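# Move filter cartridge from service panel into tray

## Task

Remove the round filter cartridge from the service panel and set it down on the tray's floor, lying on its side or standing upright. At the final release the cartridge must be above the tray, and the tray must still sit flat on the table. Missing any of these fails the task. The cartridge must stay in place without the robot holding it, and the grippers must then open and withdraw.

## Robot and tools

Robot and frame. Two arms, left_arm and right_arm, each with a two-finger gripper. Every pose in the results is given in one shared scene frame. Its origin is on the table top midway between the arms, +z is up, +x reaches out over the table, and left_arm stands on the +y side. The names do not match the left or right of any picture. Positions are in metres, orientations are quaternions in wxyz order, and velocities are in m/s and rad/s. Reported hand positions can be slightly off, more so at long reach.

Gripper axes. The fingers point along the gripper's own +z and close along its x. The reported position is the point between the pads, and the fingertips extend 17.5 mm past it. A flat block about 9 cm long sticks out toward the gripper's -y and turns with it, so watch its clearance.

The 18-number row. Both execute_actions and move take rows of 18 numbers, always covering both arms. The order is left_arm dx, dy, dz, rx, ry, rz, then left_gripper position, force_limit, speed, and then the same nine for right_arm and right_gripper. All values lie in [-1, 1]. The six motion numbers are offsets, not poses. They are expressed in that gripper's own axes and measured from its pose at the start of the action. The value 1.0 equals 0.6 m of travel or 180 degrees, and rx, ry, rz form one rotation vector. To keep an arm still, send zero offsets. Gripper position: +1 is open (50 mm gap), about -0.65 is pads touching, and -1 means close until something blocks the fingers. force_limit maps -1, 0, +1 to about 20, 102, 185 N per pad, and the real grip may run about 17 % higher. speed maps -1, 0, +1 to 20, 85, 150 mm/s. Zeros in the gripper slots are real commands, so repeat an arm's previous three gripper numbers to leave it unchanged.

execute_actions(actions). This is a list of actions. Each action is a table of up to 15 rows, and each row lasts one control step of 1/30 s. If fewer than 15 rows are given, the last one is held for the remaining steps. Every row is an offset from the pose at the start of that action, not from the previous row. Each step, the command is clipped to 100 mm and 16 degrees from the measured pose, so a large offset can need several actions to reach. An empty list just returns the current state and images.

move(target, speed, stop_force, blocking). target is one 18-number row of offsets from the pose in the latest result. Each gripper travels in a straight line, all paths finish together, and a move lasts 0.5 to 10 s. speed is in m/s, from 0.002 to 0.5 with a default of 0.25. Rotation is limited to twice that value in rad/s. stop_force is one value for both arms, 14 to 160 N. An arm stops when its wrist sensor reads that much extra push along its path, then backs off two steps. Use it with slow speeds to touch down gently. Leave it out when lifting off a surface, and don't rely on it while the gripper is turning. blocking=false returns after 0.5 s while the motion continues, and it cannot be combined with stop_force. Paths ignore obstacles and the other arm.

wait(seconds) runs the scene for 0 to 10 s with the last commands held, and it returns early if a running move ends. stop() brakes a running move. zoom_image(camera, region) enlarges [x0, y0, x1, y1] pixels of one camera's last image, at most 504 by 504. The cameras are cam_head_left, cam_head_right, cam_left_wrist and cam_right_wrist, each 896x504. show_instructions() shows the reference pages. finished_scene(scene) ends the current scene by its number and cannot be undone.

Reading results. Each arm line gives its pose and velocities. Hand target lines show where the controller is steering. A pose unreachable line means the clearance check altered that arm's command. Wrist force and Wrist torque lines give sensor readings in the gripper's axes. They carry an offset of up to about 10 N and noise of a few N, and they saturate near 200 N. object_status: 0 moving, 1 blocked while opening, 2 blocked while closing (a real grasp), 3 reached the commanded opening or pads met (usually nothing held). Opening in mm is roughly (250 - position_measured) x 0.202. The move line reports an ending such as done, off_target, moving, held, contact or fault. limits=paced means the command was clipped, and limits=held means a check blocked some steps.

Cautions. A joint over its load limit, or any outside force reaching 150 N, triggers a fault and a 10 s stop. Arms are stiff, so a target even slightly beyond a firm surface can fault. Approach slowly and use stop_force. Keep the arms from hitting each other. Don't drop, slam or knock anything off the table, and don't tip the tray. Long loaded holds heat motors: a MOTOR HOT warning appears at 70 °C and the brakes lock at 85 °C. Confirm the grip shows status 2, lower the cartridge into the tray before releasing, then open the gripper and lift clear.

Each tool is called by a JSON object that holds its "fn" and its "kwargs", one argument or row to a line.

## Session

{"fn": "execute_actions", "kwargs": {
  "actions": []
}}

{"fn": "show_instructions", "kwargs": {

}}

Scene clock: 0.00 s.
left_arm: end_effector_position=(+0.1276, +0.4142, +0.1666) position_measured=3 object_status=3 end_effector_quat_wxyz=(-0.074, +0.451, +0.889, -0.033) end_effector_velocity=(-0.000, -0.000, +0.000) end_effector_angular_velocity=(-0.001, -0.000, -0.001) | right_arm: end_effector_position=(+0.8659, -0.8794, +0.1620) position_measured=3 object_status=3 end_effector_quat_wxyz=(+0.000, +0.706, +0.708, -0.001) end_effector_velocity=(+0.001, +0.000, +0.000) end_effector_angular_velocity=(-0.000, -0.001, +0.001)
Joint positions: left_arm=[-1.599 -2.057  2.792 -2.316 -1.733 -2.314] | right_arm=[ 3.381 -1.805 -2.214 -0.694  1.57   0.238]
Joint velocities: left_arm=[-0.    -0.    -0.     0.     0.     0.001] | right_arm=[ 0.    -0.     0.     0.    -0.    -0.001]
Motor temperatures (°C, as the motors report them): left_arm=[23 24 24 31 29 30] | right_arm=[25 25 26 28 27 30]
Wrist force (N, on the end effector, along its own x y z axes, offset not removed): no reading
Wrist torque (N m, same axes, about the end effector's origin, offset not removed): no reading
Hand target (left_arm): +0.128, +0.414, +0.167; -0.074, +0.451, +0.889, -0.033
Hand target (right_arm): +0.866, -0.879, +0.162; +0.000, +0.706, +0.708, -0.001
camera_calibration (this result's frames):
cam_left_wrist: T_world_to_cam=[[-0.573782, 0.817009, 0.0571883, -0.267955], [0.818058, 0.568355, 0.0880522, -0.346147], [0.0394361, 0.0973061, -0.994473, 0.273752], [0, 0, 0, 1]] pos_world=[0.118625, 0.389018, 0.318042]

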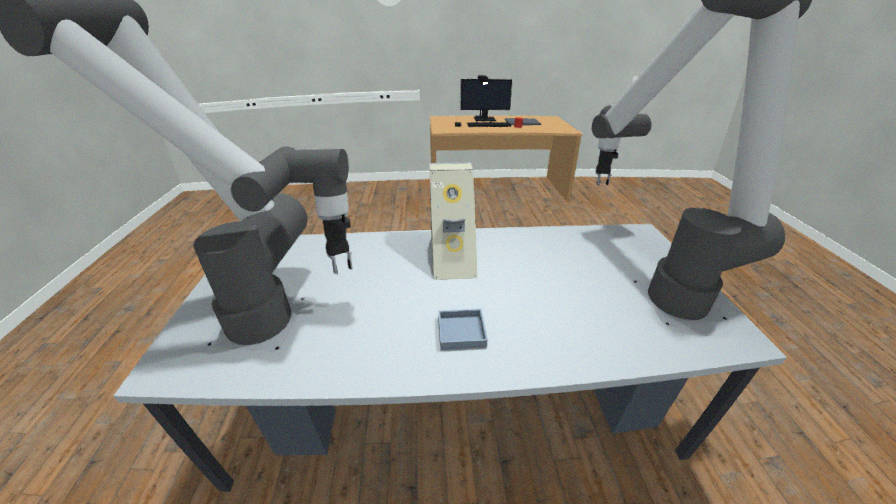

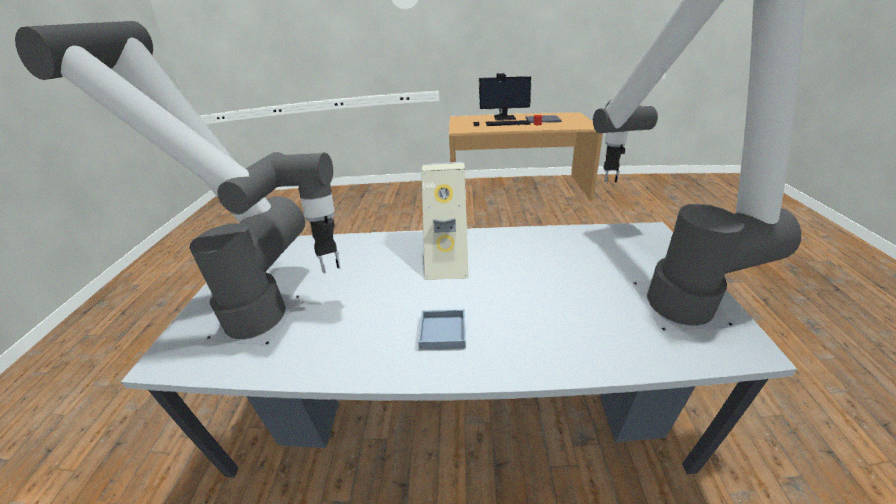

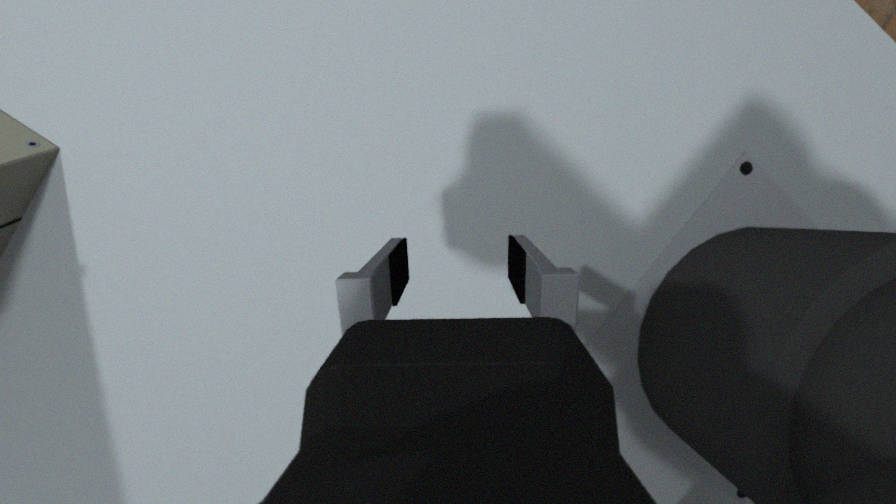

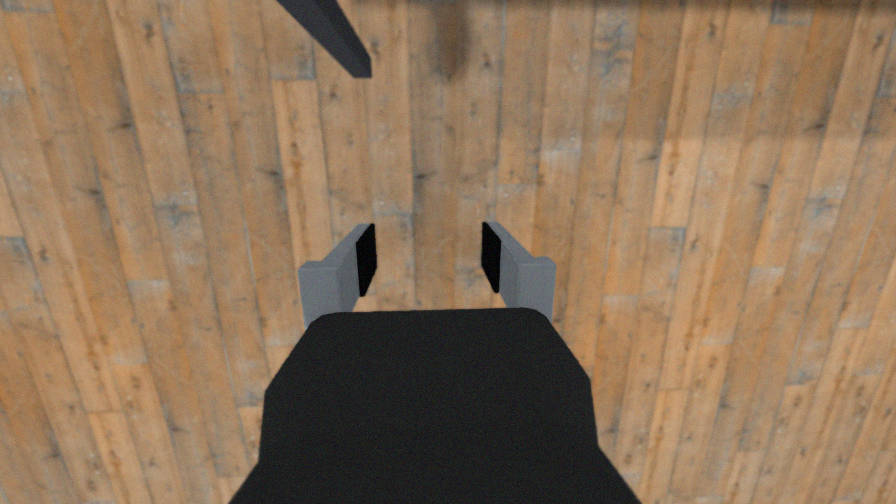

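Reference images for this scene: manual page 1, manual page 2, manual page 3, manual page 4, manual page 5, manual page 6, manual page 7.

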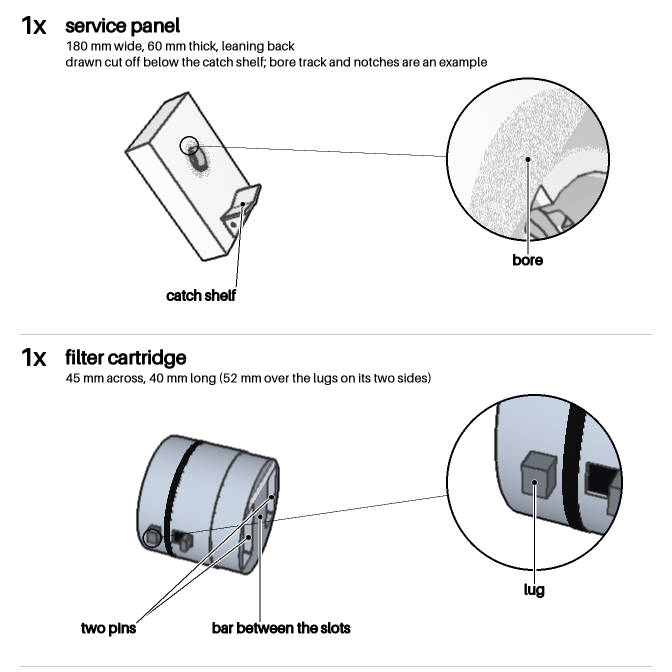

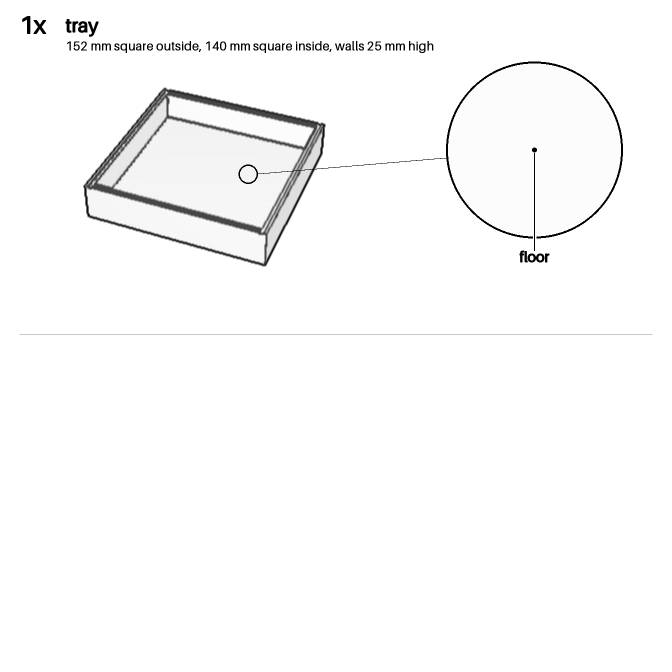

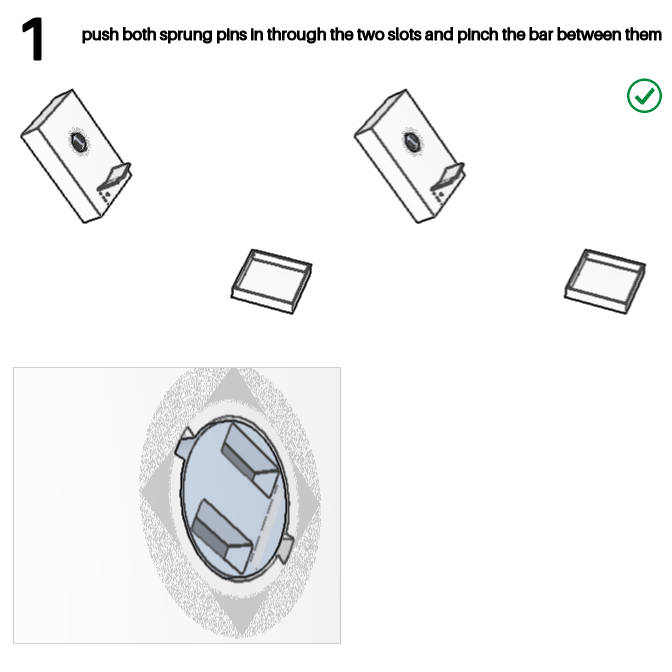

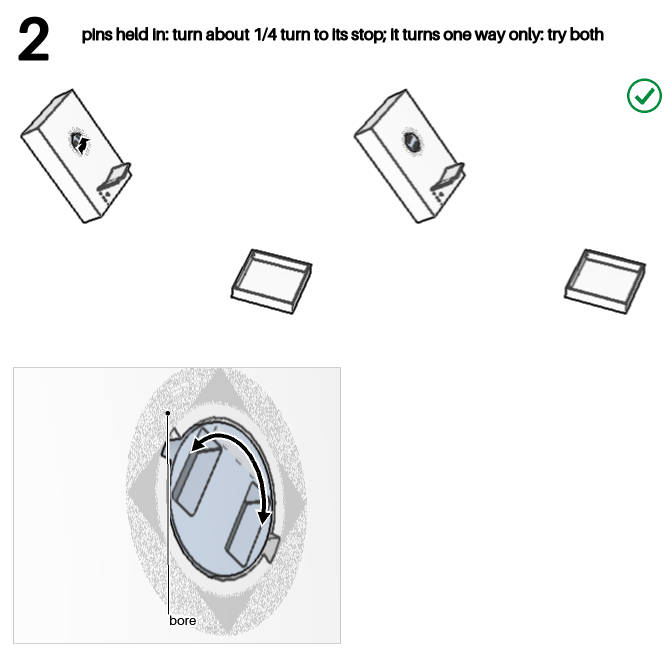

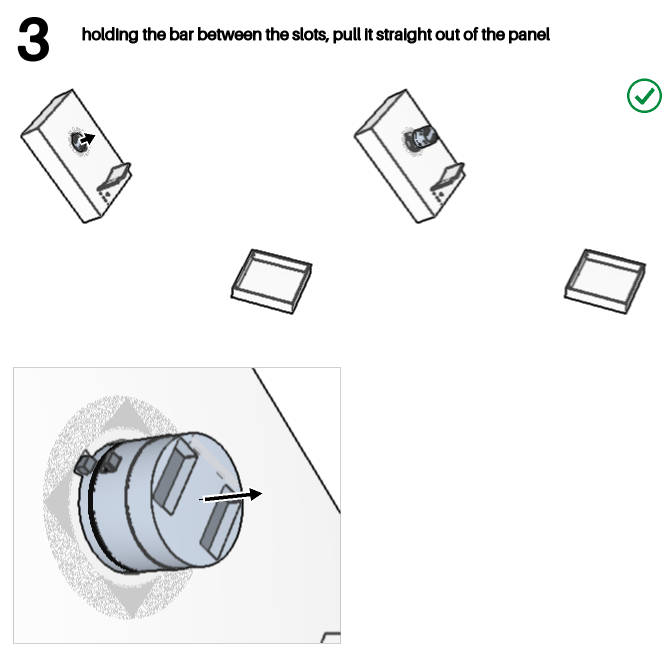

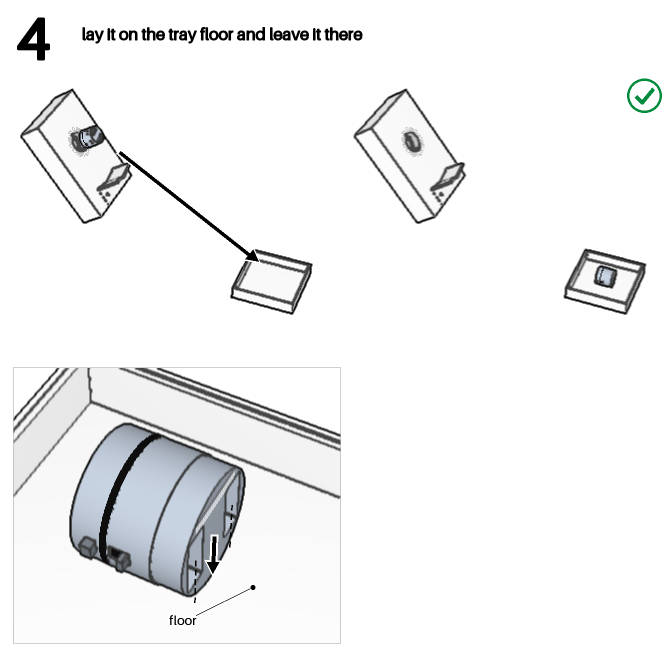

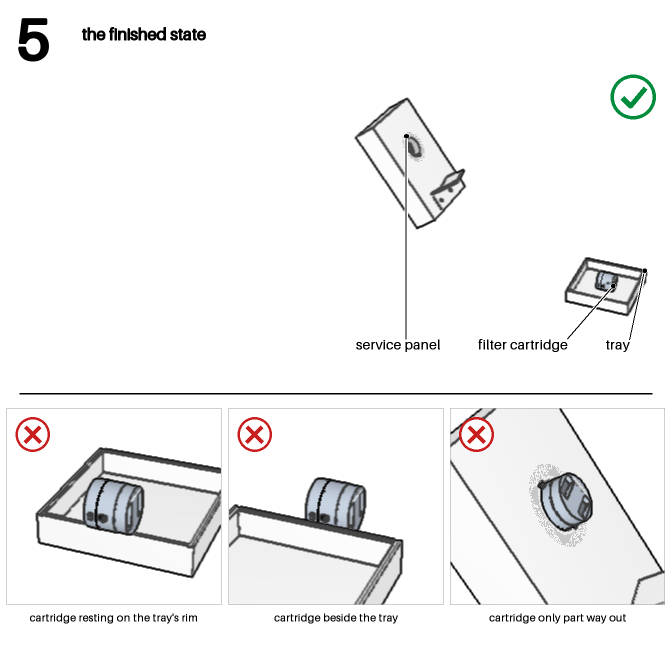

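{"fn": "move", "kwargs": {
  "target": [-0.758,-0.128,-0.367,-0.291,-0.213,-0.003,1,0,0,0,0,0,0,0,0,1,0,0],
  "speed": 0.2
}}

{"fn": "zoom_image", "kwargs": {
  "camera": "cam_left_wrist",
  "region": [360, 140, 560, 320]
}}

Scene clock: 3.80 s.
left_arm: end_effector_position=(+0.3664, +0.0003, +0.3468) position_measured=3 object_status=3 end_effector_quat_wxyz=(+0.414, +0.398, +0.790, +0.214) end_effector_velocity=(+0.001, -0.001, +0.000) end_effector_angular_velocity=(+0.001, -0.003, +0.001) | right_arm: end_effector_position=(+0.8659, -0.8794, +0.1620) position_measured=3 object_status=3 end_effector_quat_wxyz=(+0.000, +0.706, +0.708, -0.001) end_effector_velocity=(+0.000, -0.000, -0.001) end_effector_angular_velocity=(-0.001, +0.001, +0.000)
Joint positions: left_arm=[-1.698 -1.557  2.29  -1.994 -0.635 -2.575] | right_arm=[ 3.381 -1.805 -2.214 -0.694  1.57   0.238]
Joint velocities: left_arm=[ 0.001  0.002 -0.002  0.002  0.003 -0.001] | right_arm=[-0.    -0.002  0.     0.    -0.    -0.   ]
Motor temperatures (°C, as the motors report them): left_arm=[23 24 24 31 29 30] | right_arm=[25 25 26 28 27 30]
Wrist force (N, on the end effector, along its own x y z axes, offset not removed): left_arm=[4.6 4.0 -1.4] | right_arm=[-4.9 -1.6 2.3]
Wrist torque (N m, same axes, about the end effector's origin, offset not removed): left_arm=[0.35 -1.08 0.29] | right_arm=[0.02 1.20 0.09]
Hand target (left_arm): +0.366, +0.000, +0.347; +0.414, +0.398, +0.790, +0.214
Hand target (right_arm): +0.866, -0.879, +0.162; +0.000, +0.706, +0.708, -0.001
Off the commanded pose (left_arm): 0.001 m, 0 deg.
Off the commanded pose (right_arm): 0.000 m, 0 deg.
move: done
camera_calibration (this result's frames):
cam_left_wrist: T_world_to_cam=[[-0.295766, 0.816853, -0.495251, 0.286657], [0.266991, 0.568473, 0.778174, -0.359549], [0.91719, 0.0979298, -0.386228, -0.0487813], [0, 0, 0, 1]] pos_world=[0.225522, -0.024986, 0.402919]
cam_right_wrist: T_world_to_cam=[[0.0255398, 0.998573, 0.046899, 0.841539], [0.960501, -0.0375162, 0.275735, -0.9055], [0.277101, 0.0380044, -0.960089, 0.0960848], [0, 0, 0, 1]] pos_world=[0.821616, -0.87796, 0.302461]

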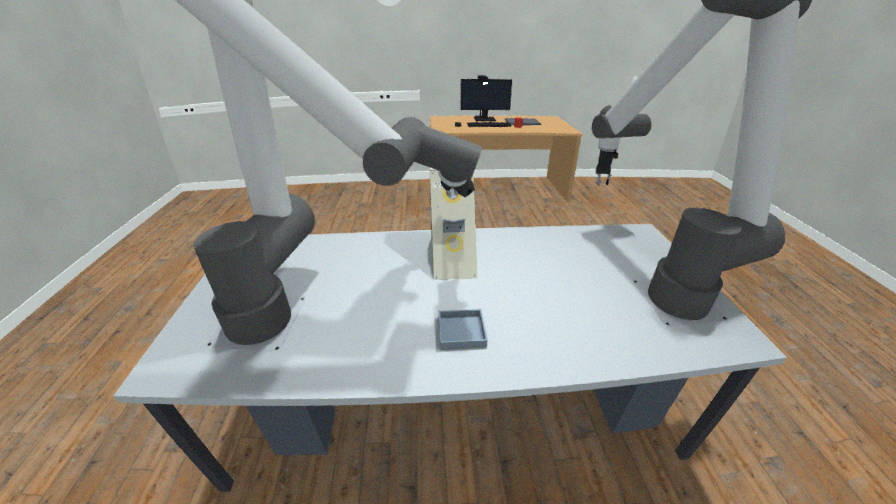

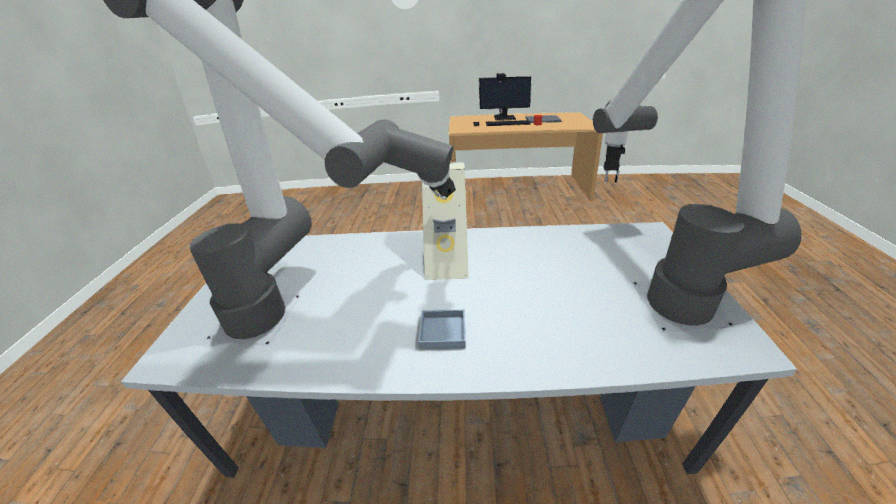

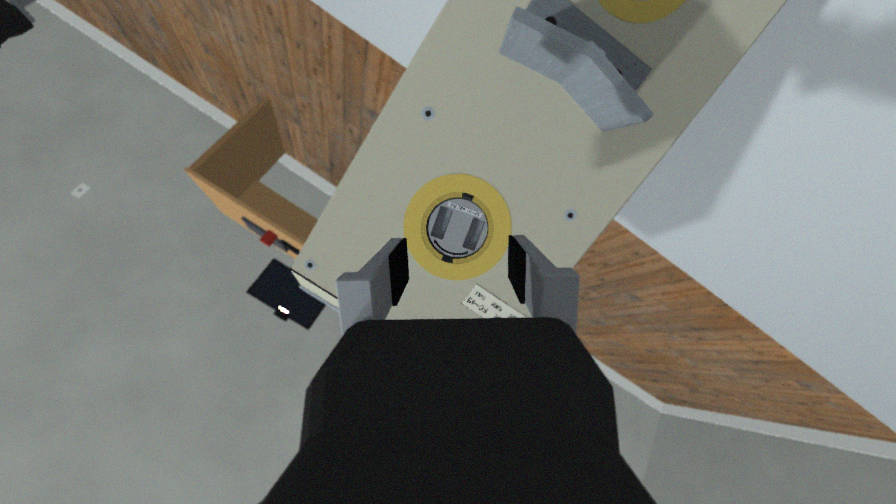

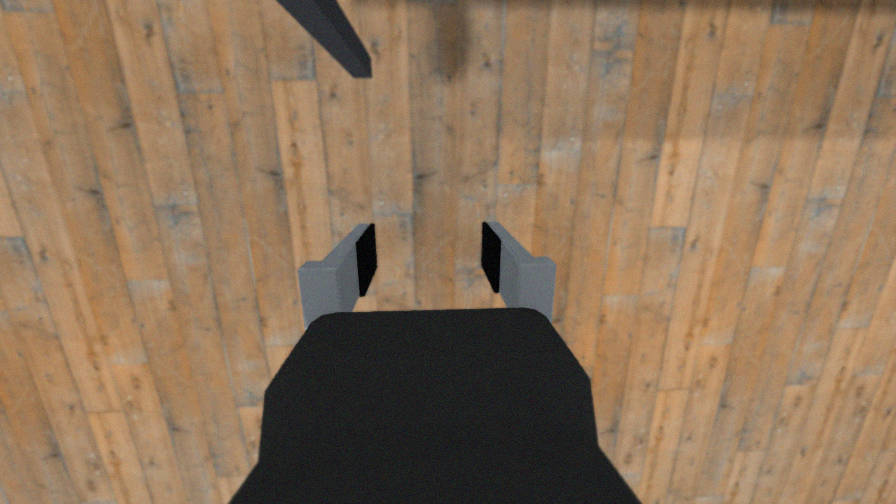

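Region (360, 140, 560, 320) of cam_left_wrist's 896x504 image, scaled by 2.520, with more detail than that image has; it fills the top 454 rows of this view, and the rest is white.

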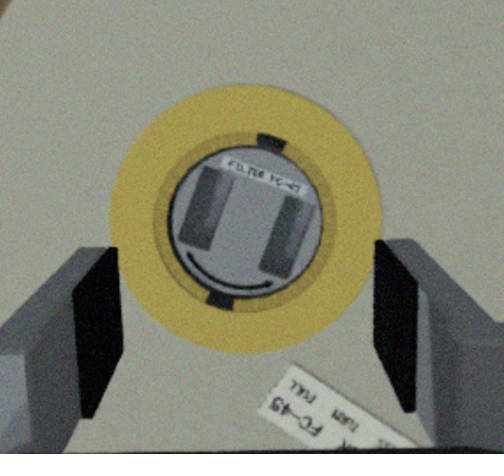

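{"fn": "move", "kwargs": {
  "target": [0,0,0.12,0.001,-0.002,0.117,-0.135,0,0,0,0,0,0,0,0,1,0,0],
  "speed": 0.12
}}

{"fn": "zoom_image", "kwargs": {
  "camera": "cam_left_wrist",
  "region": [380, 180, 540, 330]
}}

Scene clock: 6.03 s.
left_arm: end_effector_position=(+0.4258, +0.0009, +0.3064) position_measured=173 object_status=3 end_effector_quat_wxyz=(+0.370, +0.537, +0.703, +0.284) end_effector_velocity=(+0.001, -0.000, -0.001) end_effector_angular_velocity=(+0.005, +0.001, -0.007) | right_arm: end_effector_position=(+0.8659, -0.8794, +0.1620) position_measured=3 object_status=3 end_effector_quat_wxyz=(+0.000, +0.706, +0.708, -0.001) end_effector_velocity=(-0.000, +0.000, -0.001) end_effector_angular_velocity=(+0.000, +0.001, +0.001)
Joint positions: left_arm=[-1.612 -1.486  2.323 -2.227 -0.612 -2.055] | right_arm=[ 3.381 -1.805 -2.214 -0.694  1.57   0.238]
Joint velocities: left_arm=[ 0.001  0.002  0.002 -0.01  -0.001  0.014] | right_arm=[ 0.    -0.001 -0.     0.     0.    -0.001]
Motor temperatures (°C, as the motors report them): left_arm=[23 24 24 31 29 30] | right_arm=[25 25 26 28 27 30]
Wrist force (N, on the end effector, along its own x y z axes, offset not removed): left_arm=[1.8 2.4 -3.5] | right_arm=[-5.6 -3.7 0.9]
Wrist torque (N m, same axes, about the end effector's origin, offset not removed): left_arm=[-0.03 -0.53 0.51] | right_arm=[-0.28 1.25 0.11]
Hand target (left_arm): +0.426, +0.001, +0.306; +0.370, +0.537, +0.703, +0.284
Hand target (right_arm): +0.866, -0.879, +0.162; +0.000, +0.706, +0.708, -0.001
Off the commanded pose (left_arm): 0.000 m, 0 deg.
Off the commanded pose (right_arm): 0.000 m, 0 deg.
move: done
camera_calibration (this result's frames):
cam_left_wrist: T_world_to_cam=[[-0.104024, 0.968773, -0.225073, 0.119188], [0.356412, 0.247581, 0.90093, -0.419689], [0.92852, 0.0134996, -0.371037, -0.128266], [0, 0, 0, 1]] pos_world=[0.281078, -0.00982692, 0.357345]
cam_right_wrist: T_world_to_cam=[[0.0255398, 0.998573, 0.0468987, 0.841539], [0.960501, -0.0375162, 0.275735, -0.9055], [0.277101, 0.038004, -0.960089, 0.0960845], [0, 0, 0, 1]] pos_world=[0.821616, -0.87796, 0.302461]

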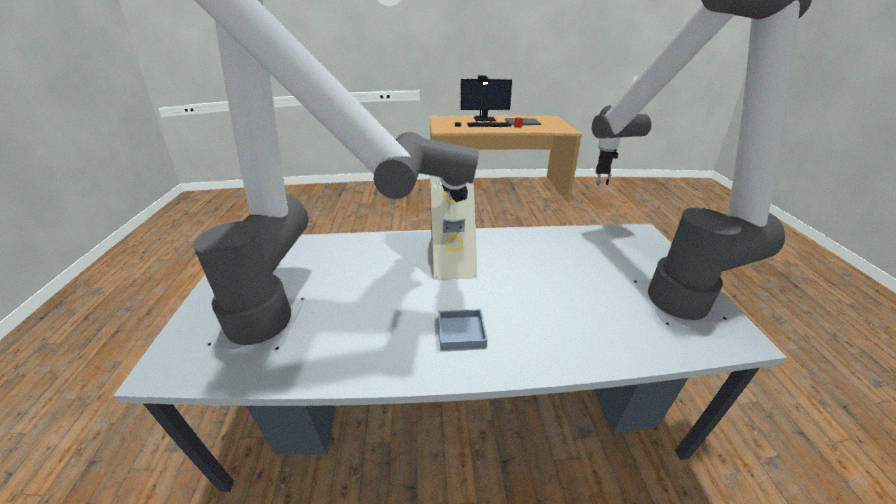

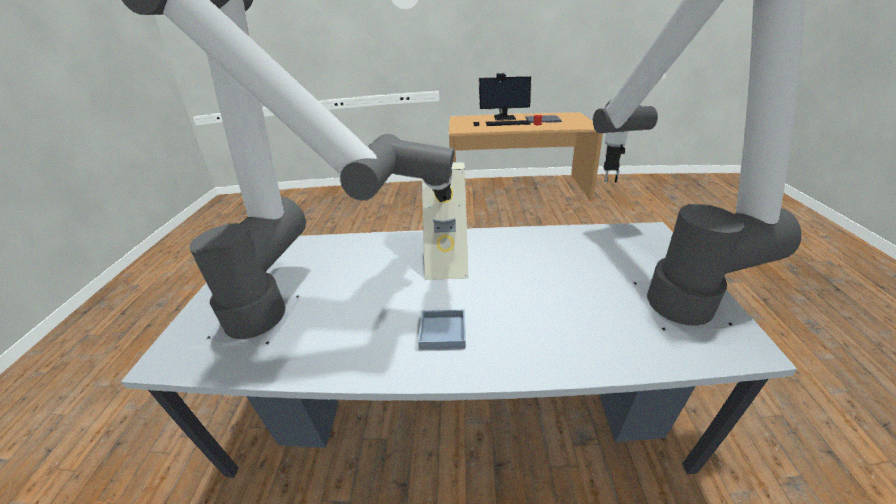

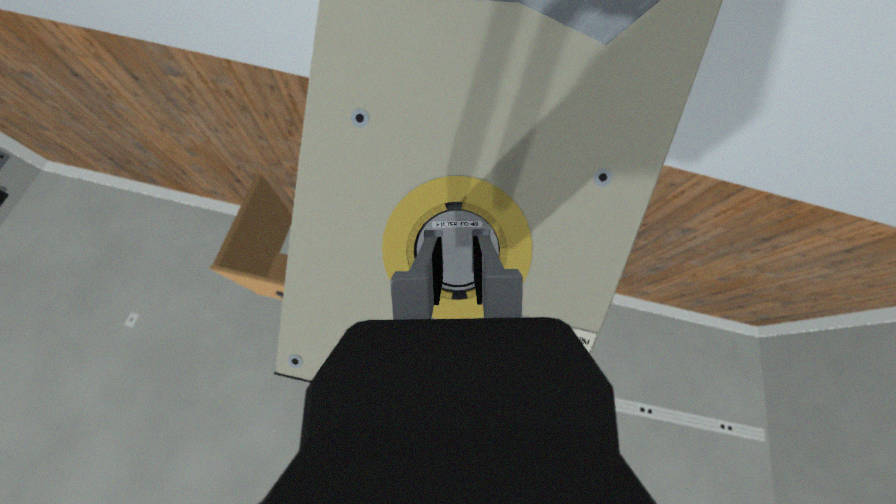

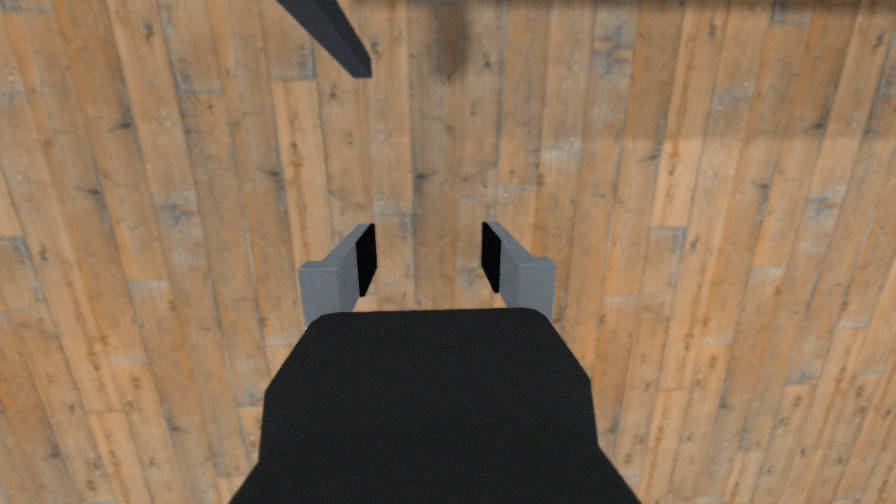

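Region (380, 180, 540, 330) of cam_left_wrist's 896x504 image, scaled by 3.150, with more detail than that image has; it fills the top 472 rows of this view, and the rest is white.

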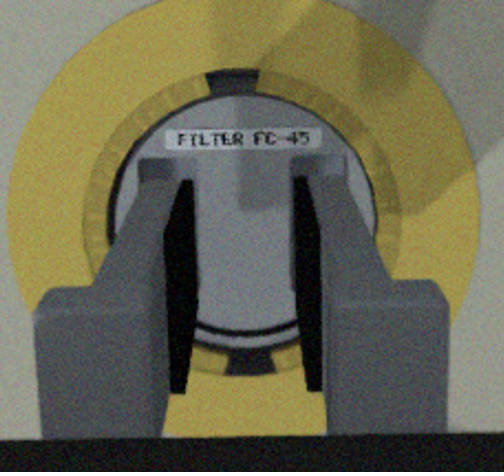

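{"fn": "move", "kwargs": {
  "target": [-0.0003,-0.0008,0.012,0,0,0,-0.135,0,0,0,0,0,0,0,0,1,0,0],
  "speed": 0.02
}}

{"fn": "move", "kwargs": {
  "target": [0,0,0.03,0,0,0,-0.135,0,0,0,0,0,0,0,0,1,0,0],
  "speed": 0.004,
  "stop_force": 22
}}

{"fn": "zoom_image", "kwargs": {
  "camera": "cam_left_wrist",
  "region": [380, 180, 540, 330]
}}

Scene clock: 7.20 s.
left_arm: end_effector_position=(+0.4314, +0.0006, +0.3021) position_measured=173 object_status=3 end_effector_quat_wxyz=(+0.370, +0.537, +0.703, +0.284) end_effector_velocity=(+0.002, +0.000, -0.001) end_effector_angular_velocity=(-0.001, +0.001, +0.001) | right_arm: end_effector_position=(+0.8659, -0.8794, +0.1620) position_measured=3 object_status=3 end_effector_quat_wxyz=(+0.000, +0.706, +0.708, -0.001) end_effector_velocity=(-0.000, +0.000, -0.001) end_effector_angular_velocity=(-0.000, +0.001, +0.002)
Joint positions: left_arm=[-1.604 -1.478  2.326 -2.25  -0.61  -2.041] | right_arm=[ 3.381 -1.805 -2.214 -0.694  1.57   0.238]
Joint velocities: left_arm=[ 0.002  0.002  0.001 -0.006 -0.     0.003] | right_arm=[ 0.    -0.001 -0.     0.     0.    -0.001]
Motor temperatures (°C, as the motors report them): left_arm=[23 24 24 31 29 30] | right_arm=[25 25 26 28 27 30]
Wrist force (N, on the end effector, along its own x y z axes, offset not removed): left_arm=[0.8 0.5 1.7] | right_arm=[-4.4 -2.1 4.8]
Wrist torque (N m, same axes, about the end effector's origin, offset not removed): left_arm=[-0.11 -0.51 0.59] | right_arm=[0.01 1.14 0.04]
Hand target (left_arm): +0.431, +0.001, +0.302; +0.370, +0.537, +0.703, +0.284
Hand target (right_arm): +0.866, -0.879, +0.162; +0.000, +0.706, +0.708, -0.001
Off the commanded pose (left_arm): 0.000 m, 0 deg.
Off the commanded pose (right_arm): 0.000 m, 0 deg.
move: done
camera_calibration (this result's frames):
cam_left_wrist: T_world_to_cam=[[-0.104026, 0.968774, -0.225069, 0.119071], [0.356398, 0.247579, 0.900936, -0.417732], [0.928525, 0.0135069, -0.371023, -0.135064], [0, 0, 0, 1]] pos_world=[0.286675, -0.0101069, 0.353038]
cam_right_wrist: T_world_to_cam=[[0.0255398, 0.998573, 0.0468991, 0.841539], [0.960501, -0.0375163, 0.275735, -0.9055], [0.277101, 0.0380044, -0.960089, 0.0960847], [0, 0, 0, 1]] pos_world=[0.821616, -0.87796, 0.302461]

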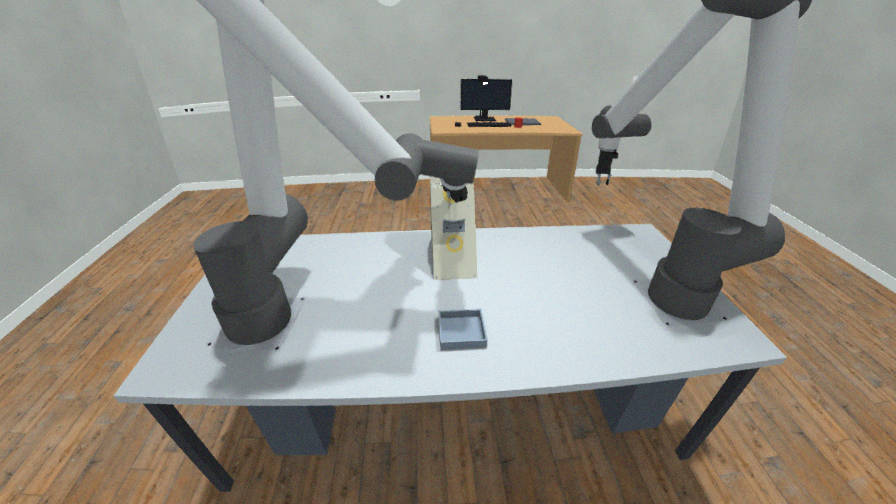

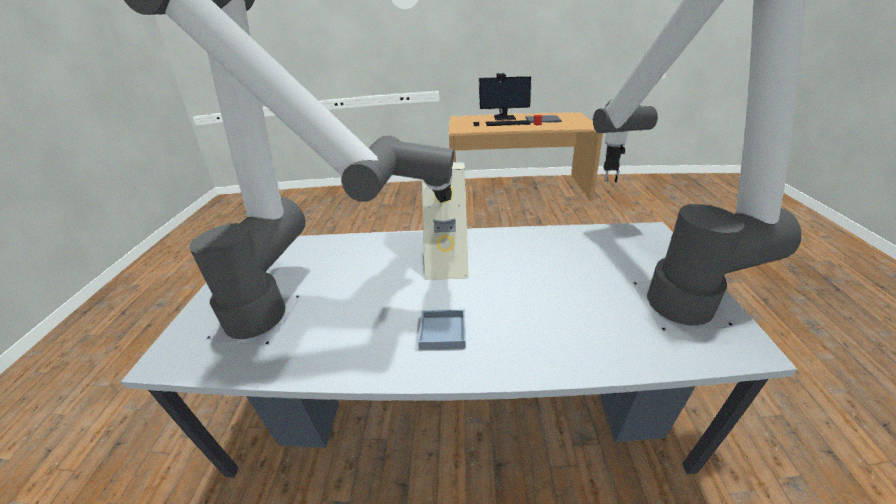

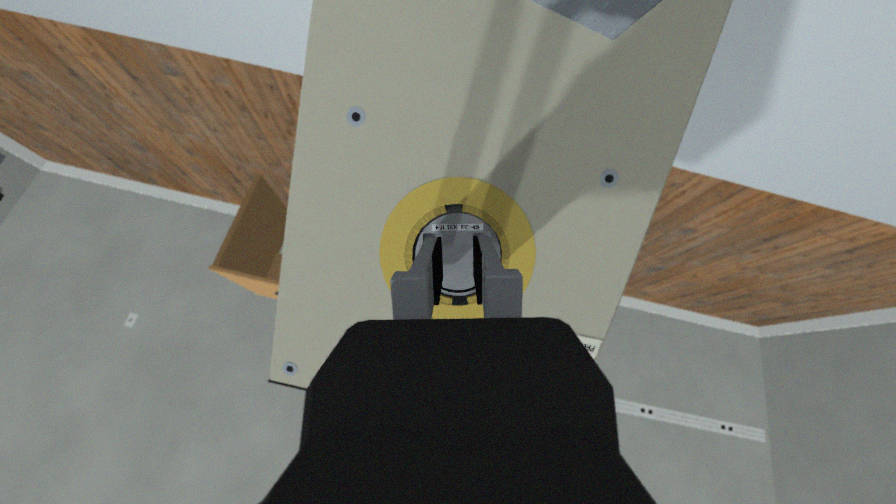

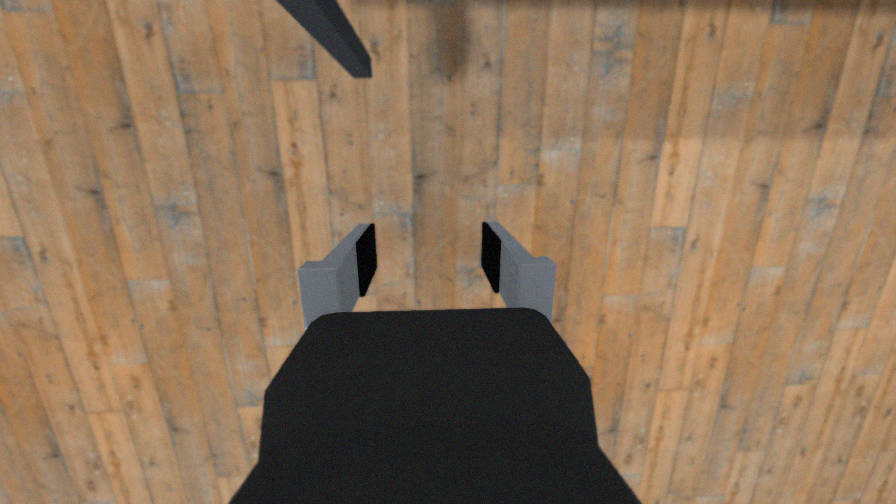

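Scene clock: 11.30 s.
left_arm: end_effector_position=(+0.4437, +0.0007, +0.2937) position_measured=173 object_status=3 end_effector_quat_wxyz=(+0.370, +0.537, +0.703, +0.284) end_effector_velocity=(-0.001, +0.000, -0.000) end_effector_angular_velocity=(+0.000, -0.001, +0.000) | right_arm: end_effector_position=(+0.8659, -0.8794, +0.1620) position_measured=3 object_status=3 end_effector_quat_wxyz=(+0.000, +0.706, +0.708, -0.001) end_effector_velocity=(-0.000, -0.000, -0.000) end_effector_angular_velocity=(-0.000, +0.000, -0.000)
Joint positions: left_arm=[-1.587 -1.462  2.333 -2.296 -0.608 -2.012] | right_arm=[ 3.381 -1.805 -2.214 -0.694  1.57   0.238]
Joint velocities: left_arm=[-0.002 -0.    -0.     0.004  0.    -0.004] | right_arm=[-0. -0. -0. -0. -0.  0.]
Motor temperatures (°C, as the motors report them): left_arm=[23 24 24 31 29 30] | right_arm=[25 25 26 28 27 30]
Wrist force (N, on the end effector, along its own x y z axes, offset not removed): left_arm=[-3.3 -4.8 -53.9] | right_arm=[-4.6 -1.7 3.8]
Wrist torque (N m, same axes, about the end effector's origin, offset not removed): left_arm=[-0.26 -1.06 0.67] | right_arm=[0.25 1.13 0.03]
Hand target (left_arm): +0.444, +0.001, +0.294; +0.370, +0.537, +0.703, +0.284
Hand target (right_arm): +0.866, -0.879, +0.162; +0.000, +0.706, +0.708, -0.001
Off the commanded pose (left_arm): 0.003 m, 0 deg.
Off the commanded pose (right_arm): 0.000 m, 0 deg.
move: contact (left_arm)
camera_calibration (this result's frames):
cam_left_wrist: T_world_to_cam=[[-0.103949, 0.968803, -0.224978, 0.118357], [0.356415, 0.247466, 0.90096, -0.414577], [0.928527, 0.0134686, -0.371019, -0.149637], [0, 0, 0, 1]] pos_world=[0.299006, -0.0100563, 0.344627]
cam_right_wrist: T_world_to_cam=[[0.0255397, 0.998573, 0.046899, 0.841539], [0.960501, -0.0375161, 0.275735, -0.9055], [0.277101, 0.0380044, -0.960089, 0.0960848], [0, 0, 0, 1]] pos_world=[0.821616, -0.87796, 0.302461]

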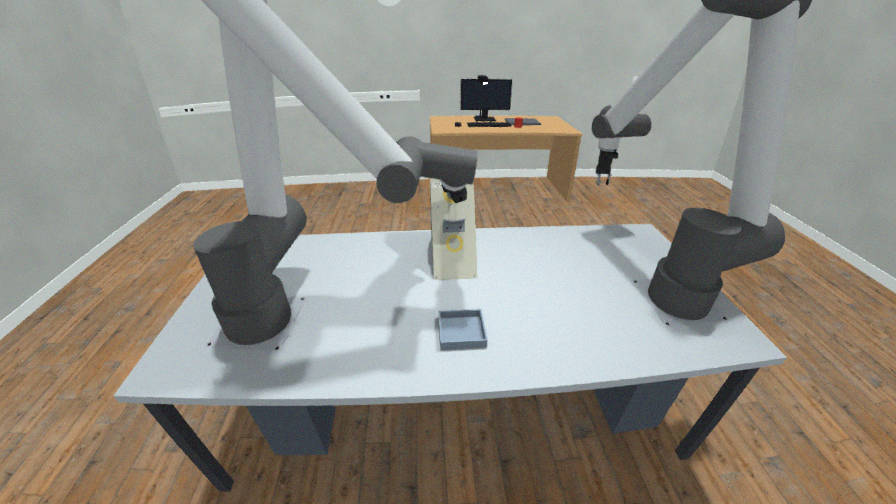

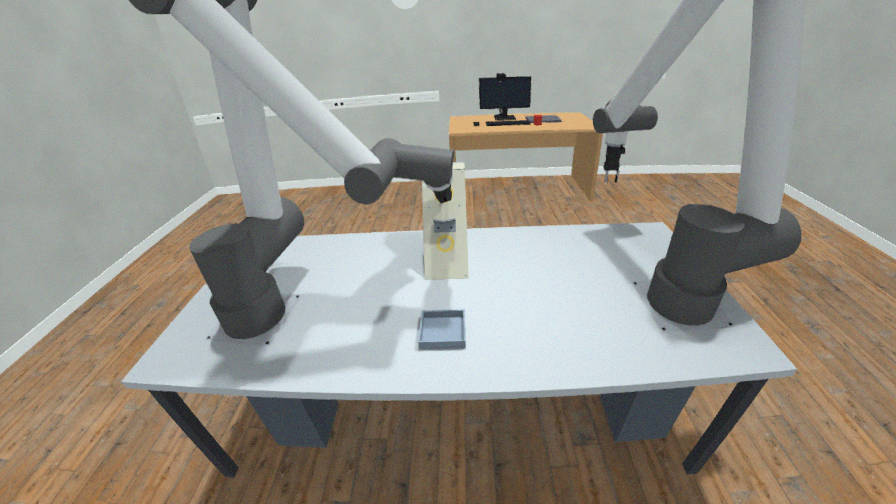

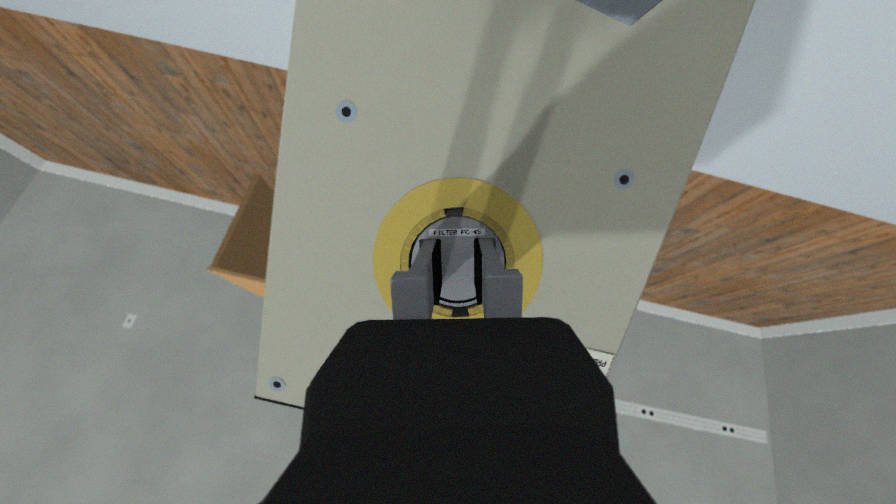

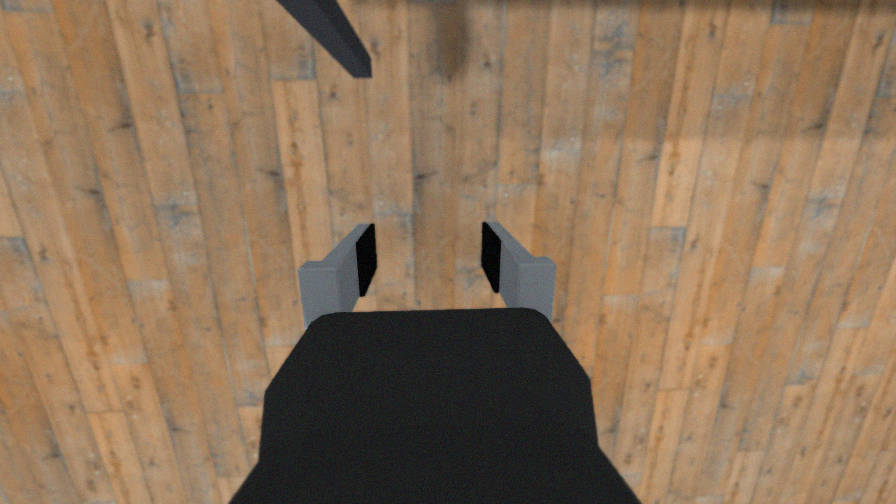

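Region (380, 180, 540, 330) of cam_left_wrist's 896x504 image, scaled by 3.150, with more detail than that image has; it fills the top 472 rows of this view, and the rest is white.

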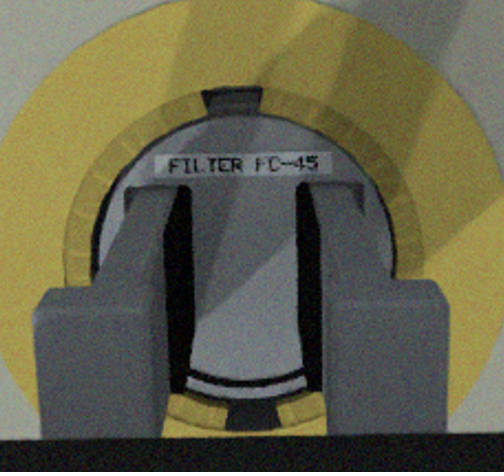

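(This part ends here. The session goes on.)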